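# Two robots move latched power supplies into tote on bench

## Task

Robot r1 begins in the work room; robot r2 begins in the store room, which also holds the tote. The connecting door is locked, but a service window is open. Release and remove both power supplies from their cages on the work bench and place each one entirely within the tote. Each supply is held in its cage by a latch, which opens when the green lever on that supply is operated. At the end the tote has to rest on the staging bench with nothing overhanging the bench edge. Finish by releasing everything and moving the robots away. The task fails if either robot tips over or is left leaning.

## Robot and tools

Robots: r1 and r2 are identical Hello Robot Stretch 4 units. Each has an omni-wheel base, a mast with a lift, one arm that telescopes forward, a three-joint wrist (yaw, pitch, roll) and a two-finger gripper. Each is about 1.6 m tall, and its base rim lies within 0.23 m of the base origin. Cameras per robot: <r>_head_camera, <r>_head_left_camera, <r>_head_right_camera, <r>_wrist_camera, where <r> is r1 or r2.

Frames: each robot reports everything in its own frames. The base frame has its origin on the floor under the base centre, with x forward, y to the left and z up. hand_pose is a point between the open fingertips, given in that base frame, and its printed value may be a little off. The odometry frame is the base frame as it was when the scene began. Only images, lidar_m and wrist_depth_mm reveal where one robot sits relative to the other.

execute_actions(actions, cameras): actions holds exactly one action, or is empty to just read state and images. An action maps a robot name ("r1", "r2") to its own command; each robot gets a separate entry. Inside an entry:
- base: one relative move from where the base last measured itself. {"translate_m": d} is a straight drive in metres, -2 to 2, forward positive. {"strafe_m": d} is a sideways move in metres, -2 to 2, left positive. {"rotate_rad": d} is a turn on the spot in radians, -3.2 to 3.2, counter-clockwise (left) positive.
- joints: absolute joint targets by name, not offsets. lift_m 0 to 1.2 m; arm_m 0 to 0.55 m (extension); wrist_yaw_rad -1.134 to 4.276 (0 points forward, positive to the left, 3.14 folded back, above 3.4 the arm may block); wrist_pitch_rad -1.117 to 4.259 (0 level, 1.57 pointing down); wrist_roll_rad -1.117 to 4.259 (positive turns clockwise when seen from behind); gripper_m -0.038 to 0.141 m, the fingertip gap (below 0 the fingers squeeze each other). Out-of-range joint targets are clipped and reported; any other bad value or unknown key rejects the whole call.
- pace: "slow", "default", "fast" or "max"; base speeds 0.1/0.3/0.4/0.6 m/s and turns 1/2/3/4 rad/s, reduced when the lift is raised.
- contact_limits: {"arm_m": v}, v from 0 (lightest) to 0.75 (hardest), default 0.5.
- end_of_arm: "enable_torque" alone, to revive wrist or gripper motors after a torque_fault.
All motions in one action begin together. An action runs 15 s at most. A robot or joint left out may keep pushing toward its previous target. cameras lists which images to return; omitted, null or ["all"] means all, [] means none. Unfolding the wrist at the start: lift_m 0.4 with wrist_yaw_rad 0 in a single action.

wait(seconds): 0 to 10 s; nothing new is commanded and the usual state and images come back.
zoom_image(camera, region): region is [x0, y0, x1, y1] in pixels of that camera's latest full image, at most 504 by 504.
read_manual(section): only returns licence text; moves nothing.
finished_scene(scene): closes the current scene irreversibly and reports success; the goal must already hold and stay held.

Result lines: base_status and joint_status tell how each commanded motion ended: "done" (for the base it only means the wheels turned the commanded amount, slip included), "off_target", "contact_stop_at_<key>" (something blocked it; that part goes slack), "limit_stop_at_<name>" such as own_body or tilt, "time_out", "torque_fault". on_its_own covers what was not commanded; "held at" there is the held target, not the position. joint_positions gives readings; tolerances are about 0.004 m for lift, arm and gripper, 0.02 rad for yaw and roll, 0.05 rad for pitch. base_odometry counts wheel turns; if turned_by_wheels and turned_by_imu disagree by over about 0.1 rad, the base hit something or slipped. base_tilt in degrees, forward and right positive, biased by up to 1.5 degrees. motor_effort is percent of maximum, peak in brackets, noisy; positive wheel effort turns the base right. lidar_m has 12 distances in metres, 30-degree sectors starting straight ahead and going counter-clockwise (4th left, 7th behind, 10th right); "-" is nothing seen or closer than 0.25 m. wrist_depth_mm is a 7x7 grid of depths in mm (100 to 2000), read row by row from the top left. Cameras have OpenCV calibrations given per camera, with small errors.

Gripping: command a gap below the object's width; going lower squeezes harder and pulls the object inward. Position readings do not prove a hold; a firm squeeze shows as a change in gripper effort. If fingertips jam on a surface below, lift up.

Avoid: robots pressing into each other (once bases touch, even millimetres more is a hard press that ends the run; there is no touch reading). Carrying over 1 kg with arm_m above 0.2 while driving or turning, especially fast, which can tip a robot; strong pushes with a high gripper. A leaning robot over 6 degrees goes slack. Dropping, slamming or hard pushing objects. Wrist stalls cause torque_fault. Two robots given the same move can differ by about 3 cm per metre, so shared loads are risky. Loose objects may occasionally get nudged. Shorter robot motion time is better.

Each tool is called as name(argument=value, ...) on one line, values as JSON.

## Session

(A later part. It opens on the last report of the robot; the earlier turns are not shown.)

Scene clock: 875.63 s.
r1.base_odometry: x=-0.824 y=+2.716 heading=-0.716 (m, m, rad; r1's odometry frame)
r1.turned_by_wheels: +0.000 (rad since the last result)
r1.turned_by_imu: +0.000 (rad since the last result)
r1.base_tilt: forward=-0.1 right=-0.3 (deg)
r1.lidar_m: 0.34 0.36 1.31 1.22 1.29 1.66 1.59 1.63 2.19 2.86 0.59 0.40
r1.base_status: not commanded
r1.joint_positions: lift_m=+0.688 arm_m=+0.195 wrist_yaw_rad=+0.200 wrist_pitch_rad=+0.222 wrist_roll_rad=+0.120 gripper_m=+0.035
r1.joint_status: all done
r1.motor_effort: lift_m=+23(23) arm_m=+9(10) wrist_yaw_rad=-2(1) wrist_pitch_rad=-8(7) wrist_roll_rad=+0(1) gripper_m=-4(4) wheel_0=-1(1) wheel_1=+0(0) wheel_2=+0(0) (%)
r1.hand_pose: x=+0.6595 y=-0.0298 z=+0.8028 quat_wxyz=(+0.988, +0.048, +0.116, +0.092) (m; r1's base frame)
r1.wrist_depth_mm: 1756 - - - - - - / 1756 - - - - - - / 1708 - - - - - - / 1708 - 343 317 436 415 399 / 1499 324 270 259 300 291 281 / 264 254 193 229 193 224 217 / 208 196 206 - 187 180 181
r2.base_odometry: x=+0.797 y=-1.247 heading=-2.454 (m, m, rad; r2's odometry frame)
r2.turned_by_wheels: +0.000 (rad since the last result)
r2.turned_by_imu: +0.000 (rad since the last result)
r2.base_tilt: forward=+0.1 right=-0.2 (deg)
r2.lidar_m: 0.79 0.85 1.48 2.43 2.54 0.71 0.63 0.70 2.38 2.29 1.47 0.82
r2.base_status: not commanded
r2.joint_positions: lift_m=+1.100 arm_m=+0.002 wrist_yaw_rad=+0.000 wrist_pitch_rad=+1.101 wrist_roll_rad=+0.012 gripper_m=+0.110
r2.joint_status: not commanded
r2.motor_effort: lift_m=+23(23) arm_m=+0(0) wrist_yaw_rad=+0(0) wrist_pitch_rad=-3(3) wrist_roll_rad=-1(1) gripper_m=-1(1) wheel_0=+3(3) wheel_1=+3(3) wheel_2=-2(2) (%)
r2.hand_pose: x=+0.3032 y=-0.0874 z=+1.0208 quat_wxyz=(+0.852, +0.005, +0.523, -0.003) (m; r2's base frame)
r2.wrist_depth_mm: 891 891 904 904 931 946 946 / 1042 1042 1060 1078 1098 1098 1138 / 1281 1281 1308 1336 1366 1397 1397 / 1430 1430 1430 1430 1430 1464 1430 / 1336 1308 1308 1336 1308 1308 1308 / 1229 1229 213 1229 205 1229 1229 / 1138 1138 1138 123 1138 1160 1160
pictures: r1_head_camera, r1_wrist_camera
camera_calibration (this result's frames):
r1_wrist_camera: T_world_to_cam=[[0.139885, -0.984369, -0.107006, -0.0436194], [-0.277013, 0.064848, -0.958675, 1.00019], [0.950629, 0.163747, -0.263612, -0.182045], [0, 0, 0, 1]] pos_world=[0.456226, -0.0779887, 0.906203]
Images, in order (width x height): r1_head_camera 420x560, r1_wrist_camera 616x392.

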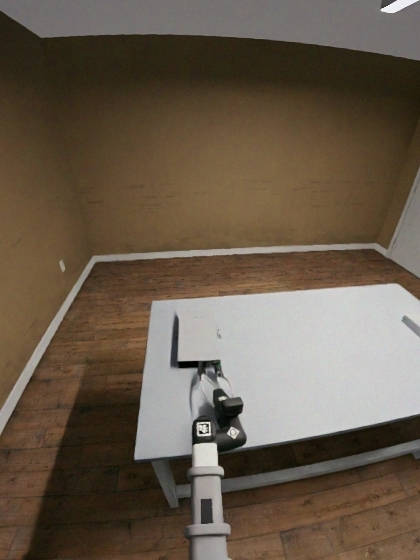

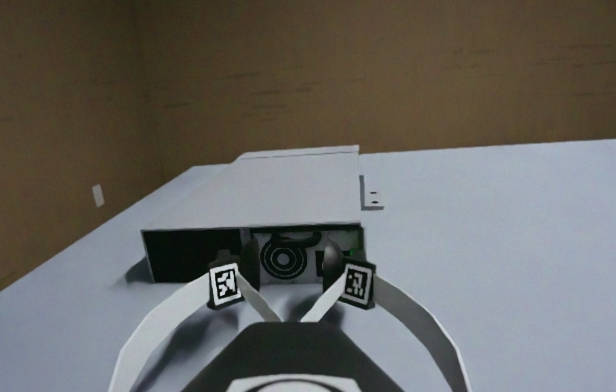

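execute_actions(actions=[{"r1":{"base":{"strafe_m":-0.005},"joints":{"arm_m":0.199},"pace":"slow"}}], cameras=["r1_wrist_camera"])

zoom_image(camera="r1_wrist_camera", region=[220, 210, 400, 310])

execute_actions(actions=[{"r1":{"joints":{"arm_m":0.207},"pace":"slow"}}], cameras=[])

execute_actions(actions=[{"r1":{"joints":{"arm_m":0.211},"pace":"slow"}}], cameras=["r1_wrist_camera","r1_head_camera"])

zoom_image(camera="r1_head_camera", region=[190, 350, 235, 380])

Scene clock: 876.63 s.
r1.base_odometry: x=-0.827 y=+2.712 heading=-0.716 (m, m, rad; r1's odometry frame)
r1.turned_by_wheels: +0.000 (rad since the last result)
r1.turned_by_imu: +0.000 (rad since the last result)
r1.base_tilt: forward=+0.0 right=-0.4 (deg)
r1.lidar_m: 0.36 0.38 1.32 1.22 1.28 1.70 1.61 1.67 2.13 2.89 0.59 0.38
r1.base_status: done
r1.joint_positions: lift_m=+0.688 arm_m=+0.197 wrist_yaw_rad=+0.200 wrist_pitch_rad=+0.222 wrist_roll_rad=+0.120 gripper_m=+0.035
r1.joint_status: all done
r1.motor_effort: lift_m=+23(23) arm_m=+9(9) wrist_yaw_rad=-3(1) wrist_pitch_rad=-7(8) wrist_roll_rad=-2(3) gripper_m=-2(4) wheel_0=+1(5) wheel_1=-1(5) wheel_2=+0(1) (%)
r1.hand_pose: x=+0.6615 y=-0.0298 z=+0.8028 quat_wxyz=(+0.988, +0.048, +0.116, +0.092) (m; r1's base frame)
r1.wrist_depth_mm: 1756 - - - - - - / 1756 - - - - - - / 1708 - - - - - - / 1661 - 338 320 430 418 399 / 1430 320 264 259 300 290 278 / 264 255 193 228 193 223 216 / 209 196 206 - 187 180 181
r2.base_odometry: x=+0.797 y=-1.247 heading=-2.454 (m, m, rad; r2's odometry frame)
r2.turned_by_wheels: +0.000 (rad since the last result)
r2.turned_by_imu: +0.000 (rad since the last result)
r2.base_tilt: forward=+0.1 right=-0.2 (deg)
r2.lidar_m: 0.80 0.85 1.46 2.43 2.54 0.70 0.63 0.71 2.38 2.25 1.46 0.85
r2.base_status: not commanded
r2.joint_positions: lift_m=+1.100 arm_m=+0.002 wrist_yaw_rad=+0.000 wrist_pitch_rad=+1.101 wrist_roll_rad=+0.012 gripper_m=+0.110
r2.joint_status: not commanded
r2.motor_effort: lift_m=+23(23) arm_m=+0(0) wrist_yaw_rad=+0(0) wrist_pitch_rad=-2(3) wrist_roll_rad=-4(2) gripper_m=-2(1) wheel_0=+3(3) wheel_1=+3(3) wheel_2=-2(2) (%)
r2.hand_pose: x=+0.3032 y=-0.0874 z=+1.0208 quat_wxyz=(+0.852, +0.005, +0.523, -0.003) (m; r2's base frame)
r2.wrist_depth_mm: 904 904 917 917 931 931 946 / 1060 1060 1060 1078 1098 1118 1118 / 1281 1336 1336 1336 1336 1366 1366 / 1430 1397 1430 1430 1430 1430 1430 / 1336 1336 1308 1308 1308 1336 1336 / 1205 1229 214 1229 206 1229 1229 / 1160 1138 1138 124 1138 1138 1160
pictures: r1_wrist_camera
camera_calibration (this result's frames):
r1_wrist_camera: T_world_to_cam=[[0.139885, -0.984369, -0.107006, -0.0438952], [-0.277013, 0.064848, -0.958675, 1.00074], [0.950629, 0.163747, -0.263612, -0.183919], [0, 0, 0, 1]] pos_world=[0.458197, -0.0779887, 0.906203]
Images, in order (width x height): r1_wrist_camera 616x392.

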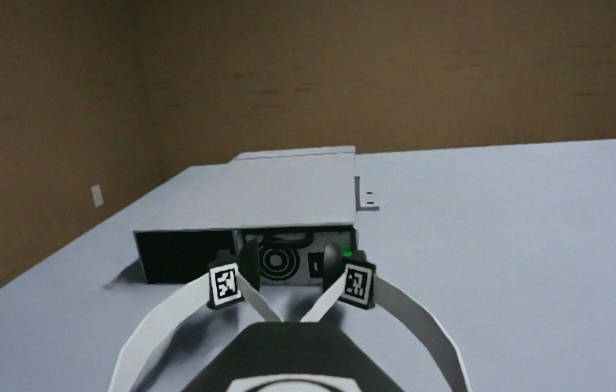

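Region (220, 210, 400, 310) of r1_wrist_camera's 616x392 image, scaled by 2.800.

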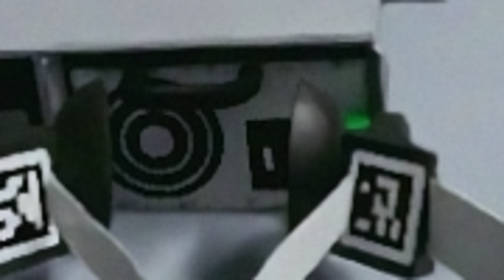

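Scene clock: 877.47 s.
r1.base_odometry: x=-0.827 y=+2.712 heading=-0.716 (m, m, rad; r1's odometry frame)
r1.turned_by_wheels: +0.000 (rad since the last result)
r1.turned_by_imu: +0.000 (rad since the last result)
r1.base_tilt: forward=-0.1 right=-0.3 (deg)
r1.lidar_m: 0.37 0.39 1.33 1.24 1.29 1.68 1.60 1.65 2.16 2.87 0.58 0.38
r1.base_status: not commanded
r1.joint_positions: lift_m=+0.688 arm_m=+0.205 wrist_yaw_rad=+0.200 wrist_pitch_rad=+0.222 wrist_roll_rad=+0.120 gripper_m=+0.035
r1.joint_status: all done
r1.motor_effort: lift_m=+23(23) arm_m=+9(9) wrist_yaw_rad=-1(2) wrist_pitch_rad=-8(7) wrist_roll_rad=-2(1) gripper_m=-2(4) wheel_0=+1(1) wheel_1=-1(1) wheel_2=+0(0) (%)
r1.hand_pose: x=+0.6694 y=-0.0297 z=+0.8028 quat_wxyz=(+0.988, +0.048, +0.116, +0.092) (m; r1's base frame)
r1.wrist_depth_mm: 1808 - - - - - - / 1708 - - - - - - / 1661 - - - - - - / 1618 - 343 319 433 413 397 / 1464 309 258 246 303 291 281 / 263 255 193 227 190 222 215 / 208 196 206 - 187 180 181
r2.base_odometry: x=+0.797 y=-1.247 heading=-2.454 (m, m, rad; r2's odometry frame)
r2.turned_by_wheels: +0.000 (rad since the last result)
r2.turned_by_imu: +0.000 (rad since the last result)
r2.base_tilt: forward=+0.1 right=-0.2 (deg)
r2.lidar_m: 0.80 0.83 1.47 2.43 2.54 0.71 0.66 0.68 2.40 2.29 1.46 0.82
r2.base_status: not commanded
r2.joint_positions: lift_m=+1.100 arm_m=+0.002 wrist_yaw_rad=+0.000 wrist_pitch_rad=+1.101 wrist_roll_rad=+0.012 gripper_m=+0.110
r2.joint_status: not commanded
r2.motor_effort: lift_m=+23(23) arm_m=+0(1) wrist_yaw_rad=+0(0) wrist_pitch_rad=-2(2) wrist_roll_rad=-2(4) gripper_m=-1(1) wheel_0=+3(3) wheel_1=+3(3) wheel_2=-2(2) (%)
r2.hand_pose: x=+0.3032 y=-0.0874 z=+1.0208 quat_wxyz=(+0.852, +0.005, +0.523, -0.003) (m; r2's base frame)
r2.wrist_depth_mm: 904 904 904 917 931 931 946 / 1042 1060 1060 1098 1098 1118 1118 / 1281 1308 1336 1336 1336 1366 1397 / 1430 1464 1397 1464 1430 1430 1430 / 1336 1308 1308 1308 1336 1308 1308 / 1229 1205 214 1229 206 1182 1205 / 1160 1138 1160 124 1138 1160 1138
pictures: none
No camera images: the call's "cameras" was empty. Leave "cameras" out to get every camera's image.

Scene clock: 878.13 s.
r1.base_odometry: x=-0.827 y=+2.712 heading=-0.716 (m, m, rad; r1's odometry frame)
r1.turned_by_wheels: +0.000 (rad since the last result)
r1.turned_by_imu: +0.000 (rad since the last result)
r1.base_tilt: forward=-0.1 right=-0.4 (deg)
r1.lidar_m: 0.36 0.37 1.30 1.24 1.30 1.67 1.61 1.66 2.12 2.86 0.60 0.39
r1.base_status: not commanded
r1.joint_positions: lift_m=+0.688 arm_m=+0.209 wrist_yaw_rad=+0.198 wrist_pitch_rad=+0.223 wrist_roll_rad=+0.120 gripper_m=+0.035
r1.joint_status: all done
r1.motor_effort: lift_m=+23(23) arm_m=+11(12) wrist_yaw_rad=+5(5) wrist_pitch_rad=-8(9) wrist_roll_rad=-2(0) gripper_m=-2(3) wheel_0=+1(1) wheel_1=+0(1) wheel_2=-1(1) (%)
r1.hand_pose: x=+0.6729 y=-0.0304 z=+0.8028 quat_wxyz=(+0.988, +0.048, +0.116, +0.091) (m; r1's base frame)
r1.wrist_depth_mm: 1756 - - - - - - / 1618 - - - - - - / 1661 - - - - - - / 1756 - 340 317 433 413 394 / 1430 307 256 244 303 289 279 / 262 255 194 215 189 222 215 / 208 196 206 - 187 179 181
r2.base_odometry: x=+0.797 y=-1.247 heading=-2.454 (m, m, rad; r2's odometry frame)
r2.turned_by_wheels: +0.000 (rad since the last result)
r2.turned_by_imu: +0.000 (rad since the last result)
r2.base_tilt: forward=+0.1 right=-0.2 (deg)
r2.lidar_m: 0.80 0.85 1.47 2.41 2.52 0.69 0.66 0.69 2.37 2.27 1.46 0.83
r2.base_status: not commanded
r2.joint_positions: lift_m=+1.100 arm_m=+0.002 wrist_yaw_rad=+0.000 wrist_pitch_rad=+1.101 wrist_roll_rad=+0.012 gripper_m=+0.110
r2.joint_status: not commanded
r2.motor_effort: lift_m=+23(23) arm_m=-1(0) wrist_yaw_rad=+0(0) wrist_pitch_rad=-2(2) wrist_roll_rad=+0(0) gripper_m=-1(1) wheel_0=+3(3) wheel_1=+3(3) wheel_2=-2(2) (%)
r2.hand_pose: x=+0.3032 y=-0.0874 z=+1.0208 quat_wxyz=(+0.852, +0.005, +0.523, -0.003) (m; r2's base frame)
r2.wrist_depth_mm: 891 904 917 917 917 931 931 / 1060 1042 1060 1098 1098 1118 1138 / 1281 1308 1336 1308 1336 1366 1366 / 1430 1430 1430 1464 1430 1464 1464 / 1308 1308 1308 1308 1308 1308 1308 / 1205 1205 214 1205 205 1205 1255 / 1160 1118 1138 124 1160 1138 1138
pictures: r1_head_camera, r1_wrist_camera
camera_calibration (this result's frames):
r1_wrist_camera: T_world_to_cam=[[0.137777, -0.984668, -0.106991, -0.0447188], [-0.277123, 0.0653836, -0.958607, 1.00393], [0.950905, 0.161724, -0.263866, -0.194758], [0, 0, 0, 1]] pos_world=[0.469569, -0.0781764, 0.906196]
Images, in order (width x height): r1_head_camera 420x560, r1_wrist_camera 616x392.

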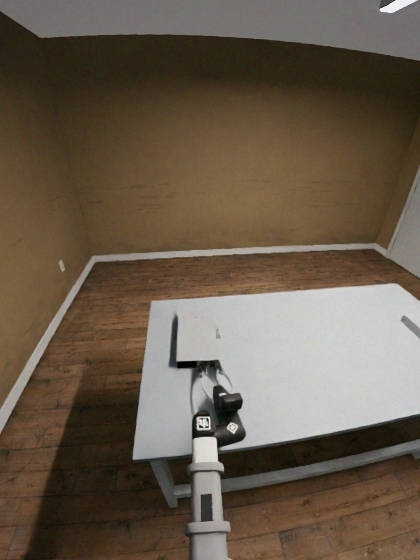

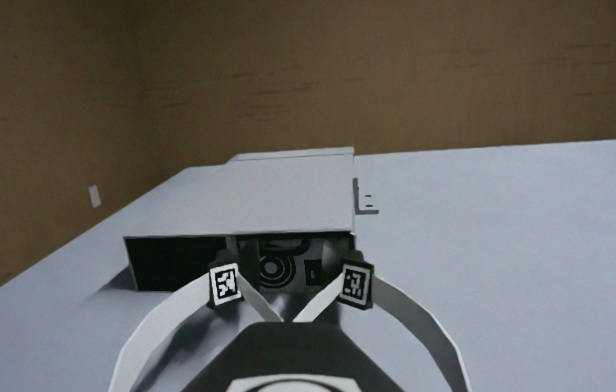

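Region (190, 350, 235, 380) of r1_head_camera's 420x560 image, scaled by 11.200, with more detail than that image has.

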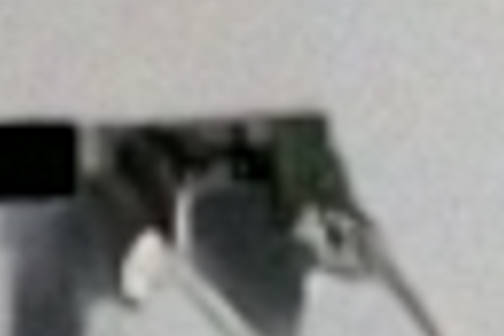

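execute_actions(actions=[{"r1":{"base":{"strafe_m":0.006},"joints":{"gripper_m":0.03},"pace":"slow"}}], cameras=[])

execute_actions(actions=[{"r1":{"base":{"strafe_m":0.004},"joints":{"gripper_m":0.024,"arm_m":0.2125},"pace":"slow"}}], cameras=["r1_wrist_camera","r1_head_camera"])

zoom_image(camera="r1_wrist_camera", region=[220, 210, 400, 310])

zoom_image(camera="r1_head_camera", region=[190, 350, 235, 380])

Scene clock: 879.13 s.
r1.base_odometry: x=-0.824 y=+2.716 heading=-0.716 (m, m, rad; r1's odometry frame)
r1.turned_by_wheels: +0.000 (rad since the last result)
r1.turned_by_imu: +0.000 (rad since the last result)
r1.base_tilt: forward=+0.0 right=-0.3 (deg)
r1.lidar_m: 0.37 0.35 1.32 1.24 1.26 1.68 1.60 1.65 2.12 2.87 0.60 0.37
r1.base_status: done
r1.joint_positions: lift_m=+0.688 arm_m=+0.209 wrist_yaw_rad=+0.196 wrist_pitch_rad=+0.223 wrist_roll_rad=+0.120 gripper_m=+0.030
r1.joint_status: all done
r1.motor_effort: lift_m=+22(22) arm_m=+10(11) wrist_yaw_rad=+11(10) wrist_pitch_rad=-8(8) wrist_roll_rad=-1(1) gripper_m=-3(5) wheel_0=-3(3) wheel_1=+0(7) wheel_2=-2(3) (%)
r1.hand_pose: x=+0.6731 y=-0.0310 z=+0.8028 quat_wxyz=(+0.988, +0.049, +0.116, +0.090) (m; r1's base frame)
r1.wrist_depth_mm: 1708 - - - - - - / 1756 - - - - - - / 1708 - - - - - - / 1661 - 342 315 433 413 397 / 1464 307 259 244 300 291 278 / 263 254 193 225 191 224 216 / 208 196 206 - 189 178 181
r2.base_odometry: x=+0.797 y=-1.247 heading=-2.454 (m, m, rad; r2's odometry frame)
r2.turned_by_wheels: +0.000 (rad since the last result)
r2.turned_by_imu: +0.000 (rad since the last result)
r2.base_tilt: forward=+0.1 right=-0.3 (deg)
r2.lidar_m: 0.79 0.85 1.47 2.43 2.57 0.72 0.66 0.71 2.39 2.26 1.49 0.84
r2.base_status: not commanded
r2.joint_positions: lift_m=+1.100 arm_m=+0.002 wrist_yaw_rad=+0.000 wrist_pitch_rad=+1.101 wrist_roll_rad=+0.012 gripper_m=+0.110
r2.joint_status: not commanded
r2.motor_effort: lift_m=+23(23) arm_m=-1(1) wrist_yaw_rad=+0(0) wrist_pitch_rad=-3(3) wrist_roll_rad=-2(1) gripper_m=-1(2) wheel_0=+3(3) wheel_1=+3(3) wheel_2=-2(2) (%)
r2.hand_pose: x=+0.3032 y=-0.0874 z=+1.0208 quat_wxyz=(+0.852, +0.005, +0.523, -0.003) (m; r2's base frame)
r2.wrist_depth_mm: 904 891 917 917 946 931 960 / 1078 1060 1078 1078 1098 1118 1118 / 1281 1281 1308 1336 1336 1397 1366 / 1430 1464 1464 1430 1397 1397 1397 / 1336 1308 1336 1308 1336 1336 1308 / 1229 1205 213 1229 205 1205 1229 / 1138 1118 1138 124 1160 1138 1138
pictures: none
No camera images: the call's "cameras" was empty. Leave "cameras" out to get every camera's image.

Scene clock: 879.83 s.
r1.base_odometry: x=-0.821 y=+2.719 heading=-0.717 (m, m, rad; r1's odometry frame)
r1.turned_by_wheels: +0.000 (rad since the last result)
r1.turned_by_imu: +0.000 (rad since the last result)
r1.base_tilt: forward=-0.1 right=-0.4 (deg)
r1.lidar_m: 0.35 0.39 1.31 1.22 1.28 1.69 1.59 1.65 2.13 2.88 0.58 0.38
r1.base_status: done
r1.joint_positions: lift_m=+0.688 arm_m=+0.211 wrist_yaw_rad=+0.195 wrist_pitch_rad=+0.223 wrist_roll_rad=+0.120 gripper_m=+0.024
r1.joint_status: all done
r1.motor_effort: lift_m=+22(22) arm_m=+10(10) wrist_yaw_rad=+13(14) wrist_pitch_rad=-9(9) wrist_roll_rad=-2(0) gripper_m=-5(4) wheel_0=-3(3) wheel_1=+1(2) wheel_2=-3(3) (%)
r1.hand_pose: x=+0.6747 y=-0.0313 z=+0.8027 quat_wxyz=(+0.988, +0.049, +0.116, +0.090) (m; r1's base frame)
r1.wrist_depth_mm: 1708 - - - - - - / 1756 - - - - - - / 1708 - - - - - - / 1661 - 340 317 430 413 397 / 1499 309 259 240 298 290 278 / 262 256 195 214 189 222 214 / 208 196 206 - 189 177 181
r2.base_odometry: x=+0.797 y=-1.247 heading=-2.454 (m, m, rad; r2's odometry frame)
r2.turned_by_wheels: +0.000 (rad since the last result)
r2.turned_by_imu: +0.000 (rad since the last result)
r2.base_tilt: forward=+0.1 right=-0.2 (deg)
r2.lidar_m: 0.80 0.82 1.48 2.42 2.54 0.71 0.67 0.70 2.37 2.27 1.45 0.85
r2.base_status: not commanded
r2.joint_positions: lift_m=+1.100 arm_m=+0.002 wrist_yaw_rad=+0.000 wrist_pitch_rad=+1.101 wrist_roll_rad=+0.012 gripper_m=+0.110
r2.joint_status: not commanded
r2.motor_effort: lift_m=+22(22) arm_m=+0(1) wrist_yaw_rad=+0(0) wrist_pitch_rad=-2(3) wrist_roll_rad=-2(2) gripper_m=-2(0) wheel_0=+3(3) wheel_1=+3(3) wheel_2=-2(2) (%)
r2.hand_pose: x=+0.3032 y=-0.0874 z=+1.0208 quat_wxyz=(+0.852, +0.005, +0.523, -0.003) (m; r2's base frame)
r2.wrist_depth_mm: 891 904 904 917 917 931 946 / 1042 1060 1078 1078 1098 1118 1118 / 1255 1281 1308 1336 1366 1366 1366 / 1430 1397 1430 1430 1430 1430 1430 / 1308 1308 1281 1336 1366 1308 1336 / 1229 1205 214 1229 205 1229 1229 / 1160 1118 1138 124 1138 1138 1138
pictures: r1_head_camera, r1_wrist_camera
camera_calibration (this result's frames):
r1_wrist_camera: T_world_to_cam=[[0.134695, -0.985096, -0.106969, -0.0438192], [-0.277281, 0.0661682, -0.958508, 1.00442], [0.9513, 0.158766, -0.264236, -0.196367], [0, 0, 0, 1]] pos_world=[0.471213, -0.0784503, 0.906169]
Images, in order (width x height): r1_head_camera 420x560, r1_wrist_camera 616x392.

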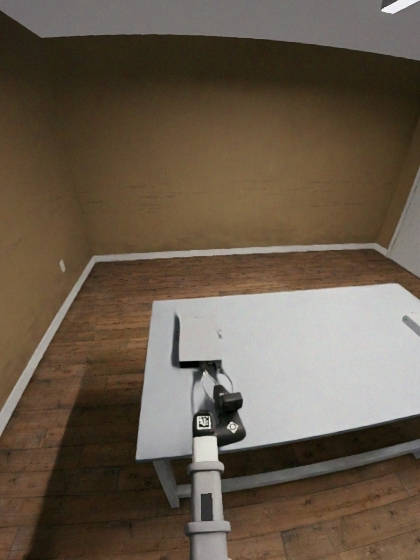

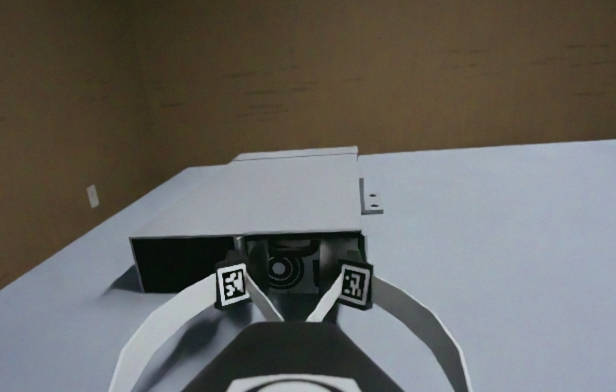

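Region (220, 210, 400, 310) of r1_wrist_camera's 616x392 image, scaled by 2.800.

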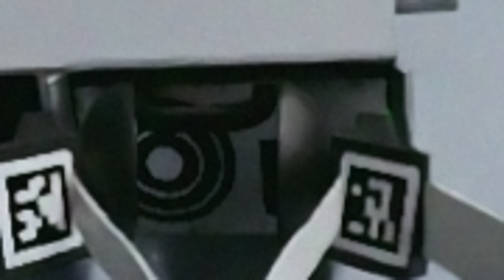

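Region (190, 350, 235, 380) of r1_head_camera's 420x560 image, scaled by 11.200, with more detail than that image has.

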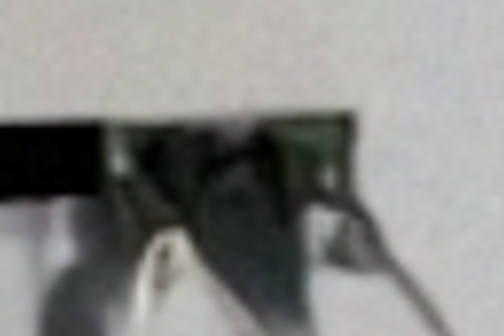

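execute_actions(actions=[{"r1":{"base":{"strafe_m":0.006},"pace":"slow"}}], cameras=[])

execute_actions(actions=[{"r1":{"base":{"strafe_m":0.0074},"joints":{"wrist_yaw_rad":0.175,"arm_m":0.2143,"gripper_m":0.022},"pace":"slow"}}], cameras=[])

execute_actions(actions=[{"r1":{"base":{"strafe_m":0.0074},"joints":{"wrist_yaw_rad":0.15,"arm_m":0.2163,"gripper_m":0.02},"pace":"slow"}}], cameras=["r1_wrist_camera","r1_head_camera"])

zoom_image(camera="r1_wrist_camera", region=[220, 210, 400, 310])

zoom_image(camera="r1_head_camera", region=[195, 350, 240, 380])

Scene clock: 881.13 s.
r1.base_odometry: x=-0.817 y=+2.724 heading=-0.717 (m, m, rad; r1's odometry frame)
r1.turned_by_wheels: -0.001 (rad since the last result)
r1.turned_by_imu: -0.001 (rad since the last result)
r1.base_tilt: forward=+0.0 right=-0.4 (deg)
r1.lidar_m: 0.37 0.38 1.31 1.21 1.25 1.65 1.61 1.67 2.15 2.91 0.59 0.39
r1.base_status: done
r1.joint_positions: lift_m=+0.688 arm_m=+0.211 wrist_yaw_rad=+0.194 wrist_pitch_rad=+0.223 wrist_roll_rad=+0.120 gripper_m=+0.024
r1.joint_status: not commanded
r1.on_its_own: wrist_yaw_rad is at rest, and its effort (+16) is outside its rest range (-13 to +13)
r1.motor_effort: lift_m=+23(23) arm_m=+9(9) wrist_yaw_rad=+16(16) wrist_pitch_rad=-9(9) wrist_roll_rad=+1(2) gripper_m=-6(8) wheel_0=-7(4) wheel_1=-1(5) wheel_2=-2(3) (%)
r1.hand_pose: x=+0.6747 y=-0.0316 z=+0.8027 quat_wxyz=(+0.988, +0.049, +0.116, +0.089) (m; r1's base frame)
r1.wrist_depth_mm: 1756 - - - - - - / 1661 - - - - - - / 1661 - - - - - - / 1661 - 340 315 427 418 399 / 1499 307 260 243 286 290 278 / 262 256 195 225 189 223 215 / 207 195 206 - 191 177 181
r2.base_odometry: x=+0.797 y=-1.247 heading=-2.454 (m, m, rad; r2's odometry frame)
r2.turned_by_wheels: +0.000 (rad since the last result)
r2.turned_by_imu: +0.000 (rad since the last result)
r2.base_tilt: forward=+0.1 right=-0.2 (deg)
r2.lidar_m: 0.79 0.83 1.48 2.44 2.54 0.70 0.64 0.70 2.37 2.29 1.47 0.82
r2.base_status: not commanded
r2.joint_positions: lift_m=+1.100 arm_m=+0.002 wrist_yaw_rad=+0.000 wrist_pitch_rad=+1.101 wrist_roll_rad=+0.012 gripper_m=+0.110
r2.joint_status: not commanded
r2.motor_effort: lift_m=+23(23) arm_m=-1(1) wrist_yaw_rad=+0(0) wrist_pitch_rad=-3(3) wrist_roll_rad=-2(1) gripper_m=-1(1) wheel_0=+3(3) wheel_1=+3(3) wheel_2=-2(2) (%)
r2.hand_pose: x=+0.3032 y=-0.0874 z=+1.0208 quat_wxyz=(+0.852, +0.005, +0.523, -0.003) (m; r2's base frame)
r2.wrist_depth_mm: 891 904 904 917 931 931 946 / 1042 1060 1078 1078 1098 1098 1118 / 1281 1308 1308 1336 1366 1336 1397 / 1464 1430 1397 1430 1397 1430 1430 / 1308 1308 1308 1308 1308 1308 1336 / 1229 1205 213 1205 204 1229 1229 / 1138 1118 1160 124 1138 1138 1138
pictures: none
No camera images: the call's "cameras" was empty. Leave "cameras" out to get every camera's image.

Scene clock: 881.93 s.
r1.base_odometry: x=-0.812 y=+2.729 heading=-0.718 (m, m, rad; r1's odometry frame)
r1.turned_by_wheels: -0.001 (rad since the last result)
r1.turned_by_imu: -0.001 (rad since the last result)
r1.base_tilt: forward=-0.1 right=-0.4 (deg)
r1.lidar_m: 0.37 0.39 1.29 1.21 1.27 1.64 1.61 1.66 2.12 2.88 0.56 0.41
r1.base_status: done
r1.joint_positions: lift_m=+0.688 arm_m=+0.213 wrist_yaw_rad=+0.169 wrist_pitch_rad=+0.223 wrist_roll_rad=+0.120 gripper_m=+0.022
r1.joint_status: all done
r1.on_its_own: wrist_yaw_rad is at rest, and its effort (+16) is outside its rest range (-13 to +13)
r1.motor_effort: lift_m=+23(22) arm_m=+9(13) wrist_yaw_rad=+16(19) wrist_pitch_rad=-10(10) wrist_roll_rad=-1(1) gripper_m=-6(7) wheel_0=-6(6) wheel_1=-1(2) wheel_2=-3(1) (%)
r1.hand_pose: x=+0.6757 y=-0.0389 z=+0.8027 quat_wxyz=(+0.989, +0.050, +0.116, +0.077) (m; r1's base frame)
r1.wrist_depth_mm: 1756 - - - - - - / 1808 - - - - - - / 1756 - - - - - - / 1708 - 338 317 430 418 397 / 1464 306 260 239 287 290 279 / 262 255 189 215 190 223 213 / 207 196 206 - 191 178 180
r2.base_odometry: x=+0.797 y=-1.247 heading=-2.454 (m, m, rad; r2's odometry frame)
r2.turned_by_wheels: +0.000 (rad since the last result)
r2.turned_by_imu: +0.000 (rad since the last result)
r2.base_tilt: forward=+0.1 right=-0.2 (deg)
r2.lidar_m: 0.78 0.84 1.47 2.42 2.53 0.69 0.67 0.71 2.36 2.24 1.46 0.84
r2.base_status: not commanded
r2.joint_positions: lift_m=+1.100 arm_m=+0.002 wrist_yaw_rad=+0.000 wrist_pitch_rad=+1.101 wrist_roll_rad=+0.012 gripper_m=+0.110
r2.joint_status: not commanded
r2.motor_effort: lift_m=+22(22) arm_m=-1(1) wrist_yaw_rad=+0(0) wrist_pitch_rad=-2(2) wrist_roll_rad=-2(0) gripper_m=-1(1) wheel_0=+3(3) wheel_1=+3(3) wheel_2=-2(2) (%)
r2.hand_pose: x=+0.3032 y=-0.0874 z=+1.0208 quat_wxyz=(+0.852, +0.005, +0.523, -0.003) (m; r2's base frame)
r2.wrist_depth_mm: 904 904 904 917 931 946 946 / 1060 1078 1078 1078 1078 1118 1118 / 1281 1308 1308 1336 1366 1366 1397 / 1430 1397 1430 1397 1430 1430 1464 / 1308 1336 1308 1308 1308 1308 1308 / 1229 1229 214 1229 206 1229 1229 / 1138 1138 1138 123 1160 1138 1138
pictures: none
No camera images: the call's "cameras" was empty. Leave "cameras" out to get every camera's image.

Scene clock: 882.73 s.
r1.base_odometry: x=-0.807 y=+2.735 heading=-0.719 (m, m, rad; r1's odometry frame)
r1.turned_by_wheels: -0.001 (rad since the last result)
r1.turned_by_imu: -0.001 (rad since the last result)
r1.base_tilt: forward=+0.0 right=-0.4 (deg)
r1.lidar_m: 0.37 0.37 1.30 1.21 1.25 1.59 1.60 1.63 2.15 2.91 0.57 0.40
r1.base_status: done
r1.joint_positions: lift_m=+0.688 arm_m=+0.215 wrist_yaw_rad=+0.144 wrist_pitch_rad=+0.223 wrist_roll_rad=+0.120 gripper_m=+0.020
r1.joint_status: all done
r1.on_its_own: wrist_yaw_rad is at rest, and its effort (+15) is outside its rest range (-13 to +13)
r1.motor_effort: lift_m=+23(23) arm_m=+9(11) wrist_yaw_rad=+15(16) wrist_pitch_rad=-10(12) wrist_roll_rad=-3(1) gripper_m=-9(7) wheel_0=-5(7) wheel_1=-1(4) wheel_2=-3(3) (%)
r1.hand_pose: x=+0.6765 y=-0.0461 z=+0.8026 quat_wxyz=(+0.990, +0.051, +0.115, +0.065) (m; r1's base frame)
r1.wrist_depth_mm: 1808 - - - - - - / 1863 - - - - - - / 1708 - - - - - - / 1708 - 338 315 433 413 394 / 1576 304 255 236 286 290 279 / 260 255 189 216 188 223 216 / 208 193 204 - 191 178 180
r2.base_odometry: x=+0.797 y=-1.247 heading=-2.454 (m, m, rad; r2's odometry frame)
r2.turned_by_wheels: +0.000 (rad since the last result)
r2.turned_by_imu: +0.000 (rad since the last result)
r2.base_tilt: forward=+0.2 right=-0.2 (deg)
r2.lidar_m: 0.80 0.84 1.48 2.44 2.55 0.68 0.66 0.72 2.35 2.27 1.47 0.84
r2.base_status: not commanded
r2.joint_positions: lift_m=+1.100 arm_m=+0.002 wrist_yaw_rad=+0.000 wrist_pitch_rad=+1.101 wrist_roll_rad=+0.012 gripper_m=+0.110
r2.joint_status: not commanded
r2.motor_effort: lift_m=+23(23) arm_m=+0(1) wrist_yaw_rad=+0(0) wrist_pitch_rad=-2(3) wrist_roll_rad=-2(2) gripper_m=-1(0) wheel_0=+3(3) wheel_1=+3(3) wheel_2=-2(2) (%)
r2.hand_pose: x=+0.3032 y=-0.0874 z=+1.0208 quat_wxyz=(+0.852, +0.005, +0.523, -0.003) (m; r2's base frame)
r2.wrist_depth_mm: 891 904 917 904 917 931 946 / 1042 1060 1060 1078 1098 1118 1118 / 1281 1281 1336 1336 1366 1397 1366 / 1430 1430 1430 1430 1430 1430 1430 / 1308 1308 1308 1308 1336 1308 1308 / 1229 1205 214 1229 206 1229 1205 / 1138 1138 1138 124 1138 1138 1138
pictures: r1_head_camera, r1_wrist_camera
camera_calibration (this result's frames):
r1_wrist_camera: T_world_to_cam=[[0.0846778, -0.990651, -0.106963, -0.0250545], [-0.273684, 0.0800952, -0.958479, 1.00406], [0.958085, 0.110436, -0.264343, -0.202509], [0, 0, 0, 1]] pos_world=[0.470938, -0.0828766, 0.906161]
Images, in order (width x height): r1_head_camera 420x560, r1_wrist_camera 616x392.

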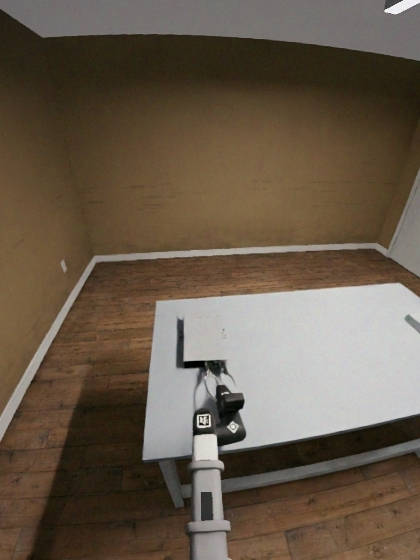

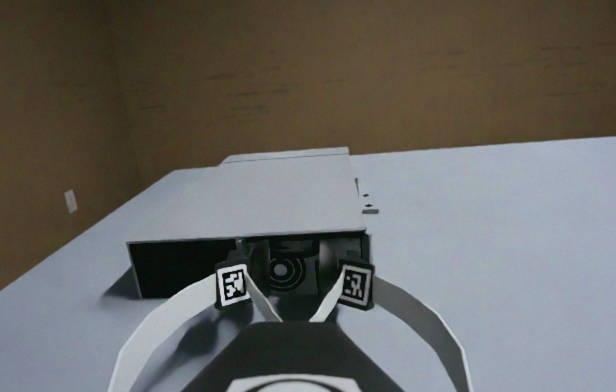

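Region (220, 210, 400, 310) of r1_wrist_camera's 616x392 image, scaled by 2.800.

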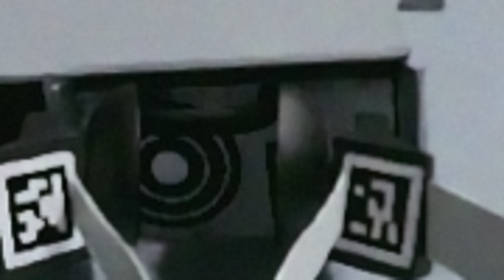

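Region (195, 350, 240, 380) of r1_head_camera's 420x560 image, scaled by 11.200, with more detail than that image has.

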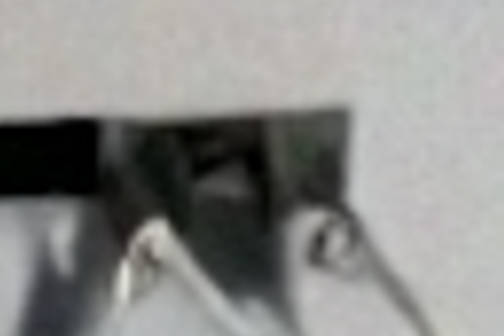

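execute_actions(actions=[{"r1":{"base":{"strafe_m":0.0085},"joints":{"wrist_yaw_rad":0.125,"arm_m":0.2187,"gripper_m":0.018},"pace":"slow"}}], cameras=[])

execute_actions(actions=[{"r1":{"base":{"strafe_m":0.0085},"joints":{"wrist_yaw_rad":0.10,"arm_m":0.2212,"gripper_m":0.016},"pace":"slow"}}], cameras=["r1_head_camera"])

zoom_image(camera="r1_head_camera", region=[198, 350, 243, 380])

Scene clock: 883.80 s.
r1.base_odometry: x=-0.802 y=+2.741 heading=-0.719 (m, m, rad; r1's odometry frame)
r1.turned_by_wheels: -0.001 (rad since the last result)
r1.turned_by_imu: -0.001 (rad since the last result)
r1.base_tilt: forward=+0.0 right=-0.3 (deg)
r1.lidar_m: 0.36 0.37 1.29 1.20 1.24 1.64 1.58 1.64 2.17 2.91 0.59 0.38
r1.base_status: done
r1.joint_positions: lift_m=+0.688 arm_m=+0.217 wrist_yaw_rad=+0.119 wrist_pitch_rad=+0.223 wrist_roll_rad=+0.120 gripper_m=+0.018
r1.joint_status: all done
r1.on_its_own: wrist_yaw_rad is at rest, and its effort (+16) is outside its rest range (-13 to +13)
r1.motor_effort: lift_m=+23(23) arm_m=+10(9) wrist_yaw_rad=+16(17) wrist_pitch_rad=-12(9) wrist_roll_rad=-2(1) gripper_m=-9(9) wheel_0=-4(8) wheel_1=+0(1) wheel_2=-4(5) (%)
r1.hand_pose: x=+0.6775 y=-0.0535 z=+0.8026 quat_wxyz=(+0.991, +0.053, +0.115, +0.052) (m; r1's base frame)
r1.wrist_depth_mm: 1921 - - - - - - / 1983 - - - - - - / 1863 - - - - - - / 1756 661 338 317 436 413 397 / 1537 306 252 239 287 287 278 / 262 254 189 227 189 221 214 / 206 198 205 - 190 177 180
r2.base_odometry: x=+0.797 y=-1.247 heading=-2.454 (m, m, rad; r2's odometry frame)
r2.turned_by_wheels: +0.000 (rad since the last result)
r2.turned_by_imu: +0.000 (rad since the last result)
r2.base_tilt: forward=+0.2 right=-0.2 (deg)
r2.lidar_m: 0.79 0.85 1.49 2.43 2.50 0.69 0.65 0.71 2.40 2.28 1.49 0.83
r2.base_status: not commanded
r2.joint_positions: lift_m=+1.100 arm_m=+0.002 wrist_yaw_rad=+0.000 wrist_pitch_rad=+1.101 wrist_roll_rad=+0.012 gripper_m=+0.110
r2.joint_status: not commanded
r2.motor_effort: lift_m=+23(23) arm_m=+0(0) wrist_yaw_rad=+0(0) wrist_pitch_rad=-2(3) wrist_roll_rad=-1(2) gripper_m=+0(1) wheel_0=+3(3) wheel_1=+3(3) wheel_2=-2(2) (%)
r2.hand_pose: x=+0.3032 y=-0.0874 z=+1.0208 quat_wxyz=(+0.852, +0.005, +0.523, -0.003) (m; r2's base frame)
r2.wrist_depth_mm: 891 904 904 904 931 946 946 / 1060 1060 1078 1078 1098 1098 1118 / 1255 1308 1308 1336 1366 1366 1366 / 1397 1430 1430 1430 1430 1430 1430 / 1308 1308 1308 1308 1308 1336 1308 / 1229 1182 214 1229 205 1229 1229 / 1138 1118 1138 124 1138 1118 1160
pictures: none
No camera images: the call's "cameras" was empty. Leave "cameras" out to get every camera's image.

Scene clock: 884.63 s.
r1.base_odometry: x=-0.796 y=+2.747 heading=-0.720 (m, m, rad; r1's odometry frame)
r1.turned_by_wheels: -0.001 (rad since the last result)
r1.turned_by_imu: -0.001 (rad since the last result)
r1.base_tilt: forward=-0.1 right=-0.4 (deg)
r1.lidar_m: 0.36 0.38 1.26 1.18 1.24 1.63 1.60 1.64 2.12 2.90 0.60 0.40
r1.base_status: done
r1.joint_positions: lift_m=+0.688 arm_m=+0.219 wrist_yaw_rad=+0.093 wrist_pitch_rad=+0.224 wrist_roll_rad=+0.120 gripper_m=+0.016
r1.joint_status: all done
r1.on_its_own: wrist_yaw_rad is at rest, and its effort (+18) is outside its rest range (-13 to +13)
r1.motor_effort: lift_m=+23(23) arm_m=+10(11) wrist_yaw_rad=+18(19) wrist_pitch_rad=-12(11) wrist_roll_rad=-2(1) gripper_m=-9(9) wheel_0=-6(5) wheel_1=-2(5) wheel_2=-4(5) (%)
r1.hand_pose: x=+0.6785 y=-0.0608 z=+0.8025 quat_wxyz=(+0.991, +0.054, +0.114, +0.040) (m; r1's base frame)
r1.wrist_depth_mm: - - - - - - - / - - - - - - - / 1921 - - - - - 691 / 1921 591 336 314 433 413 397 / 1008 303 246 239 285 290 278 / 262 252 190 224 188 222 215 / 207 198 205 - 191 178 181
r2.base_odometry: x=+0.797 y=-1.247 heading=-2.454 (m, m, rad; r2's odometry frame)
r2.turned_by_wheels: +0.000 (rad since the last result)
r2.turned_by_imu: +0.000 (rad since the last result)
r2.base_tilt: forward=+0.0 right=-0.2 (deg)
r2.lidar_m: 0.77 0.84 1.51 2.43 2.52 0.71 0.66 0.67 2.36 2.27 1.45 0.84
r2.base_status: not commanded
r2.joint_positions: lift_m=+1.100 arm_m=+0.002 wrist_yaw_rad=+0.000 wrist_pitch_rad=+1.101 wrist_roll_rad=+0.012 gripper_m=+0.110
r2.joint_status: not commanded
r2.motor_effort: lift_m=+23(23) arm_m=+0(1) wrist_yaw_rad=+0(0) wrist_pitch_rad=-3(2) wrist_roll_rad=-1(1) gripper_m=-1(2) wheel_0=+3(3) wheel_1=+3(3) wheel_2=-2(2) (%)
r2.hand_pose: x=+0.3032 y=-0.0874 z=+1.0208 quat_wxyz=(+0.852, +0.005, +0.523, -0.003) (m; r2's base frame)
r2.wrist_depth_mm: 904 891 917 917 931 946 946 / 1042 1060 1060 1060 1078 1118 1118 / 1308 1281 1308 1336 1336 1397 1397 / 1397 1430 1430 1397 1430 1430 1430 / 1308 1308 1308 1308 1336 1336 1308 / 1205 1182 214 1205 205 1255 1229 / 1138 1138 1138 124 1138 1138 1138
pictures: r1_head_camera
Images, in order (width x height): r1_head_camera 420x560.

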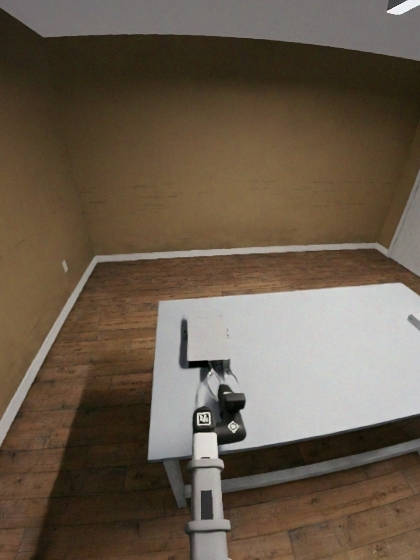

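Region (198, 350, 243, 380) of r1_head_camera's 420x560 image, scaled by 11.200, with more detail than that image has.

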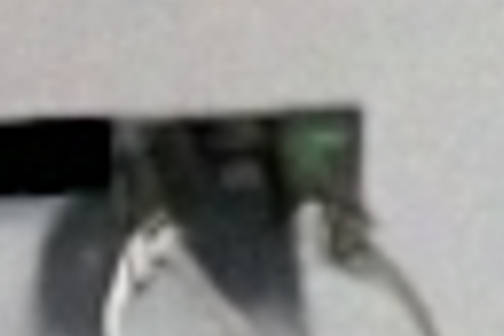

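execute_actions(actions=[{"r1":{"joints":{"arm_m":0.2243,"gripper_m":0.0,"lift_m":0.6878},"pace":"slow"}}], cameras=[])

execute_actions(actions=[{"r1":{"joints":{"arm_m":0.228,"gripper_m":-0.018,"lift_m":0.687,"wrist_yaw_rad":0.095},"pace":"slow"}}], cameras=[])

execute_actions(actions=[{"r1":{"joints":{"arm_m":0.232,"gripper_m":-0.038,"lift_m":0.686,"wrist_yaw_rad":0.09},"pace":"slow"}}], cameras=["r1_head_camera","r1_wrist_camera"])

zoom_image(camera="r1_head_camera", region=[198, 350, 243, 380])

zoom_image(camera="r1_wrist_camera", region=[220, 210, 400, 310])

Scene clock: 887.13 s.
r1.base_odometry: x=-0.796 y=+2.747 heading=-0.720 (m, m, rad; r1's odometry frame)
r1.turned_by_wheels: +0.000 (rad since the last result)
r1.turned_by_imu: +0.000 (rad since the last result)
r1.base_tilt: forward=-0.1 right=-0.4 (deg)
r1.lidar_m: 0.35 0.37 1.27 1.19 1.22 1.61 1.61 1.63 2.16 2.93 0.60 0.40
r1.base_status: not commanded
r1.joint_positions: lift_m=+0.688 arm_m=+0.223 wrist_yaw_rad=+0.094 wrist_pitch_rad=+0.224 wrist_roll_rad=+0.120 gripper_m=+0.001
r1.joint_status: all done
r1.motor_effort: lift_m=+17(23) arm_m=+10(14) wrist_yaw_rad=+13(20) wrist_pitch_rad=-14(13) wrist_roll_rad=+0(3) gripper_m=-20(18) wheel_0=-5(6) wheel_1=-2(2) wheel_2=-6(6) (%)
r1.hand_pose: x=+0.6817 y=-0.0605 z=+0.8020 quat_wxyz=(+0.991, +0.054, +0.114, +0.040) (m; r1's base frame)
r1.wrist_depth_mm: - - - - - - - / - - - - - - - / 1921 - - - - - 661 / 1808 591 330 309 430 413 389 / 1025 300 240 236 282 286 276 / 260 240 184 224 189 219 212 / 206 196 204 - 190 174 179
r2.base_odometry: x=+0.797 y=-1.247 heading=-2.454 (m, m, rad; r2's odometry frame)
r2.turned_by_wheels: +0.000 (rad since the last result)
r2.turned_by_imu: +0.001 (rad since the last result)
r2.base_tilt: forward=+0.1 right=-0.2 (deg)
r2.lidar_m: 0.80 0.84 1.49 2.43 2.57 0.71 0.66 0.70 2.38 2.26 1.49 0.82
r2.base_status: not commanded
r2.joint_positions: lift_m=+1.100 arm_m=+0.002 wrist_yaw_rad=+0.000 wrist_pitch_rad=+1.101 wrist_roll_rad=+0.012 gripper_m=+0.110
r2.joint_status: not commanded
r2.motor_effort: lift_m=+23(23) arm_m=+0(1) wrist_yaw_rad=+0(0) wrist_pitch_rad=-3(2) wrist_roll_rad=-2(0) gripper_m=-2(1) wheel_0=+3(3) wheel_1=+3(3) wheel_2=-2(3) (%)
r2.hand_pose: x=+0.3032 y=-0.0874 z=+1.0208 quat_wxyz=(+0.852, +0.005, +0.523, -0.003) (m; r2's base frame)
r2.wrist_depth_mm: 891 904 917 917 931 946 946 / 1060 1060 1078 1078 1078 1098 1118 / 1281 1308 1308 1308 1308 1397 1397 / 1430 1397 1397 1464 1464 1430 1430 / 1336 1308 1308 1308 1336 1336 1336 / 1205 1205 214 1229 206 1229 1229 / 1138 1138 1138 124 1138 1138 1160
pictures: none
No camera images: the call's "cameras" was empty. Leave "cameras" out to get every camera's image.

Scene clock: 888.07 s.
r1.base_odometry: x=-0.796 y=+2.747 heading=-0.720 (m, m, rad; r1's odometry frame)
r1.turned_by_wheels: +0.000 (rad since the last result)
r1.turned_by_imu: +0.000 (rad since the last result)
r1.base_tilt: forward=-0.1 right=-0.4 (deg)
r1.lidar_m: 0.36 0.39 1.27 1.20 1.22 1.61 1.60 1.65 2.15 2.89 0.57 0.39
r1.base_status: not commanded
r1.joint_positions: lift_m=+0.687 arm_m=+0.226 wrist_yaw_rad=+0.092 wrist_pitch_rad=+0.225 wrist_roll_rad=+0.120 gripper_m=-0.017
r1.joint_status: all done
r1.motor_effort: lift_m=+18(17) arm_m=+9(13) wrist_yaw_rad=+8(15) wrist_pitch_rad=-16(14) wrist_roll_rad=-1(1) gripper_m=-23(23) wheel_0=-4(5) wheel_1=-1(2) wheel_2=-5(6) (%)
r1.hand_pose: x=+0.6854 y=-0.0613 z=+0.8011 quat_wxyz=(+0.991, +0.054, +0.115, +0.039) (m; r1's base frame)
r1.wrist_depth_mm: - - - - - - - / - - - - - - - / 1921 - - - - - 661 / 1863 574 327 307 430 404 389 / 394 291 240 234 281 282 273 / 256 228 186 224 185 216 211 / 204 195 201 - 189 174 177
r2.base_odometry: x=+0.797 y=-1.247 heading=-2.454 (m, m, rad; r2's odometry frame)
r2.turned_by_wheels: +0.000 (rad since the last result)
r2.turned_by_imu: +0.000 (rad since the last result)
r2.base_tilt: forward=+0.1 right=-0.2 (deg)
r2.lidar_m: 0.79 0.85 1.49 2.43 2.53 0.71 0.65 0.71 2.38 2.29 1.47 0.83
r2.base_status: not commanded
r2.joint_positions: lift_m=+1.100 arm_m=+0.002 wrist_yaw_rad=+0.000 wrist_pitch_rad=+1.101 wrist_roll_rad=+0.012 gripper_m=+0.110
r2.joint_status: not commanded
r2.motor_effort: lift_m=+22(23) arm_m=+0(0) wrist_yaw_rad=+0(0) wrist_pitch_rad=-2(2) wrist_roll_rad=-2(4) gripper_m=-2(1) wheel_0=+3(3) wheel_1=+3(3) wheel_2=-2(2) (%)
r2.hand_pose: x=+0.3032 y=-0.0874 z=+1.0208 quat_wxyz=(+0.852, +0.005, +0.523, -0.003) (m; r2's base frame)
r2.wrist_depth_mm: 891 904 917 917 917 931 946 / 1060 1060 1078 1078 1078 1118 1118 / 1255 1281 1308 1308 1336 1366 1397 / 1430 1397 1464 1430 1430 1430 1397 / 1336 1308 1308 1336 1308 1336 1308 / 1205 1229 214 1205 206 1229 1229 / 1138 1118 1138 124 1138 1138 1138
pictures: none
No camera images: the call's "cameras" was empty. Leave "cameras" out to get every camera's image.

Scene clock: 889.07 s.
r1.base_odometry: x=-0.796 y=+2.747 heading=-0.720 (m, m, rad; r1's odometry frame)
r1.turned_by_wheels: +0.000 (rad since the last result)
r1.turned_by_imu: +0.000 (rad since the last result)
r1.base_tilt: forward=+0.0 right=-0.3 (deg)
r1.lidar_m: 0.35 0.38 1.28 1.18 1.24 1.59 1.61 1.65 2.18 2.94 0.58 0.39
r1.base_status: not commanded
r1.joint_positions: lift_m=+0.686 arm_m=+0.231 wrist_yaw_rad=+0.090 wrist_pitch_rad=+0.225 wrist_roll_rad=+0.120 gripper_m=-0.037
r1.joint_status: all done
r1.motor_effort: lift_m=+18(18) arm_m=+7(12) wrist_yaw_rad=-1(10) wrist_pitch_rad=-16(15) wrist_roll_rad=-1(3) gripper_m=-30(30) wheel_0=-3(4) wheel_1=-1(1) wheel_2=-2(5) (%)
r1.hand_pose: x=+0.6895 y=-0.0619 z=+0.7999 quat_wxyz=(+0.991, +0.055, +0.115, +0.038) (m; r1's base frame)
r1.wrist_depth_mm: - - - - - - - / - - - - - - - / 1863 - - - - - 654 / 1863 569 324 301 421 404 384 / 375 290 231 230 276 282 271 / 255 162 180 223 185 211 210 / 203 193 199 - 186 175 176
r2.base_odometry: x=+0.797 y=-1.247 heading=-2.454 (m, m, rad; r2's odometry frame)
r2.turned_by_wheels: +0.000 (rad since the last result)
r2.turned_by_imu: +0.000 (rad since the last result)
r2.base_tilt: forward=+0.1 right=-0.2 (deg)
r2.lidar_m: 0.78 0.83 1.48 2.44 2.53 0.71 0.66 0.69 2.37 2.27 1.47 0.85
r2.base_status: not commanded
r2.joint_positions: lift_m=+1.100 arm_m=+0.002 wrist_yaw_rad=+0.000 wrist_pitch_rad=+1.101 wrist_roll_rad=+0.012 gripper_m=+0.110
r2.joint_status: not commanded
r2.motor_effort: lift_m=+23(23) arm_m=-1(0) wrist_yaw_rad=+1(0) wrist_pitch_rad=-2(2) wrist_roll_rad=-2(3) gripper_m=-2(1) wheel_0=+3(3) wheel_1=+3(3) wheel_2=-2(2) (%)
r2.hand_pose: x=+0.3032 y=-0.0874 z=+1.0208 quat_wxyz=(+0.852, +0.005, +0.523, -0.003) (m; r2's base frame)
r2.wrist_depth_mm: 891 891 904 917 931 931 946 / 1060 1060 1078 1078 1098 1118 1138 / 1281 1308 1308 1308 1366 1366 1366 / 1430 1430 1397 1430 1430 1430 1430 / 1336 1336 1308 1336 1308 1308 1336 / 1205 1205 215 1229 206 1205 1229 / 1138 1138 1138 124 1160 1138 1138
pictures: r1_head_camera, r1_wrist_camera
camera_calibration (this result's frames):
r1_wrist_camera: T_world_to_cam=[[0.0302554, -0.993816, -0.106838, -0.00489368], [-0.270917, 0.0947323, -0.95793, 1.00484], [0.962127, 0.0579267, -0.266375, -0.218317], [0, 0, 0, 1]] pos_world=[0.482425, -0.0874079, 0.90389]
Images, in order (width x height): r1_head_camera 420x560, r1_wrist_camera 616x392.

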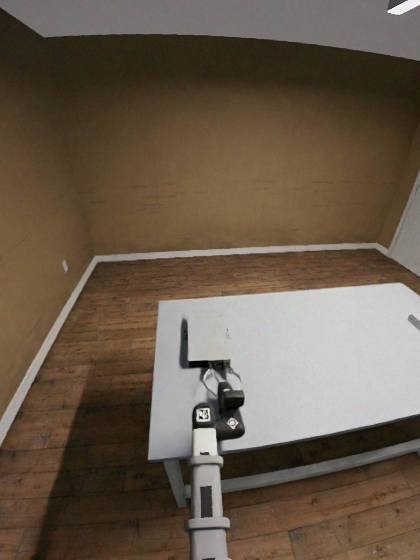

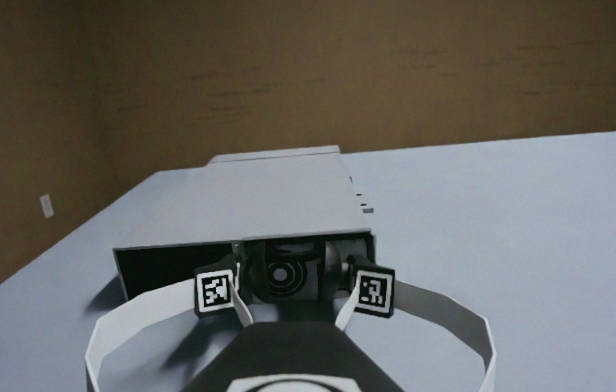

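Region (198, 350, 243, 380) of r1_head_camera's 420x560 image, scaled by 11.200, with more detail than that image has.

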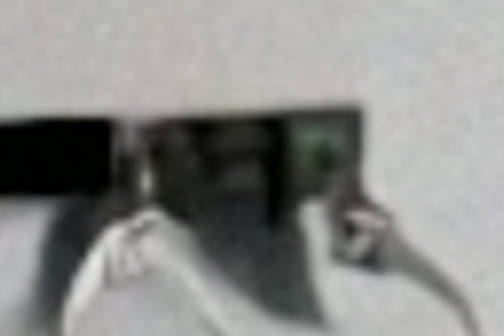

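Region (220, 210, 400, 310) of r1_wrist_camera's 616x392 image, scaled by 2.800.

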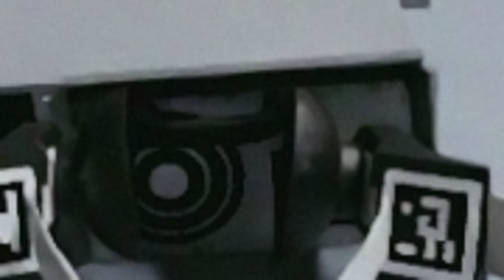

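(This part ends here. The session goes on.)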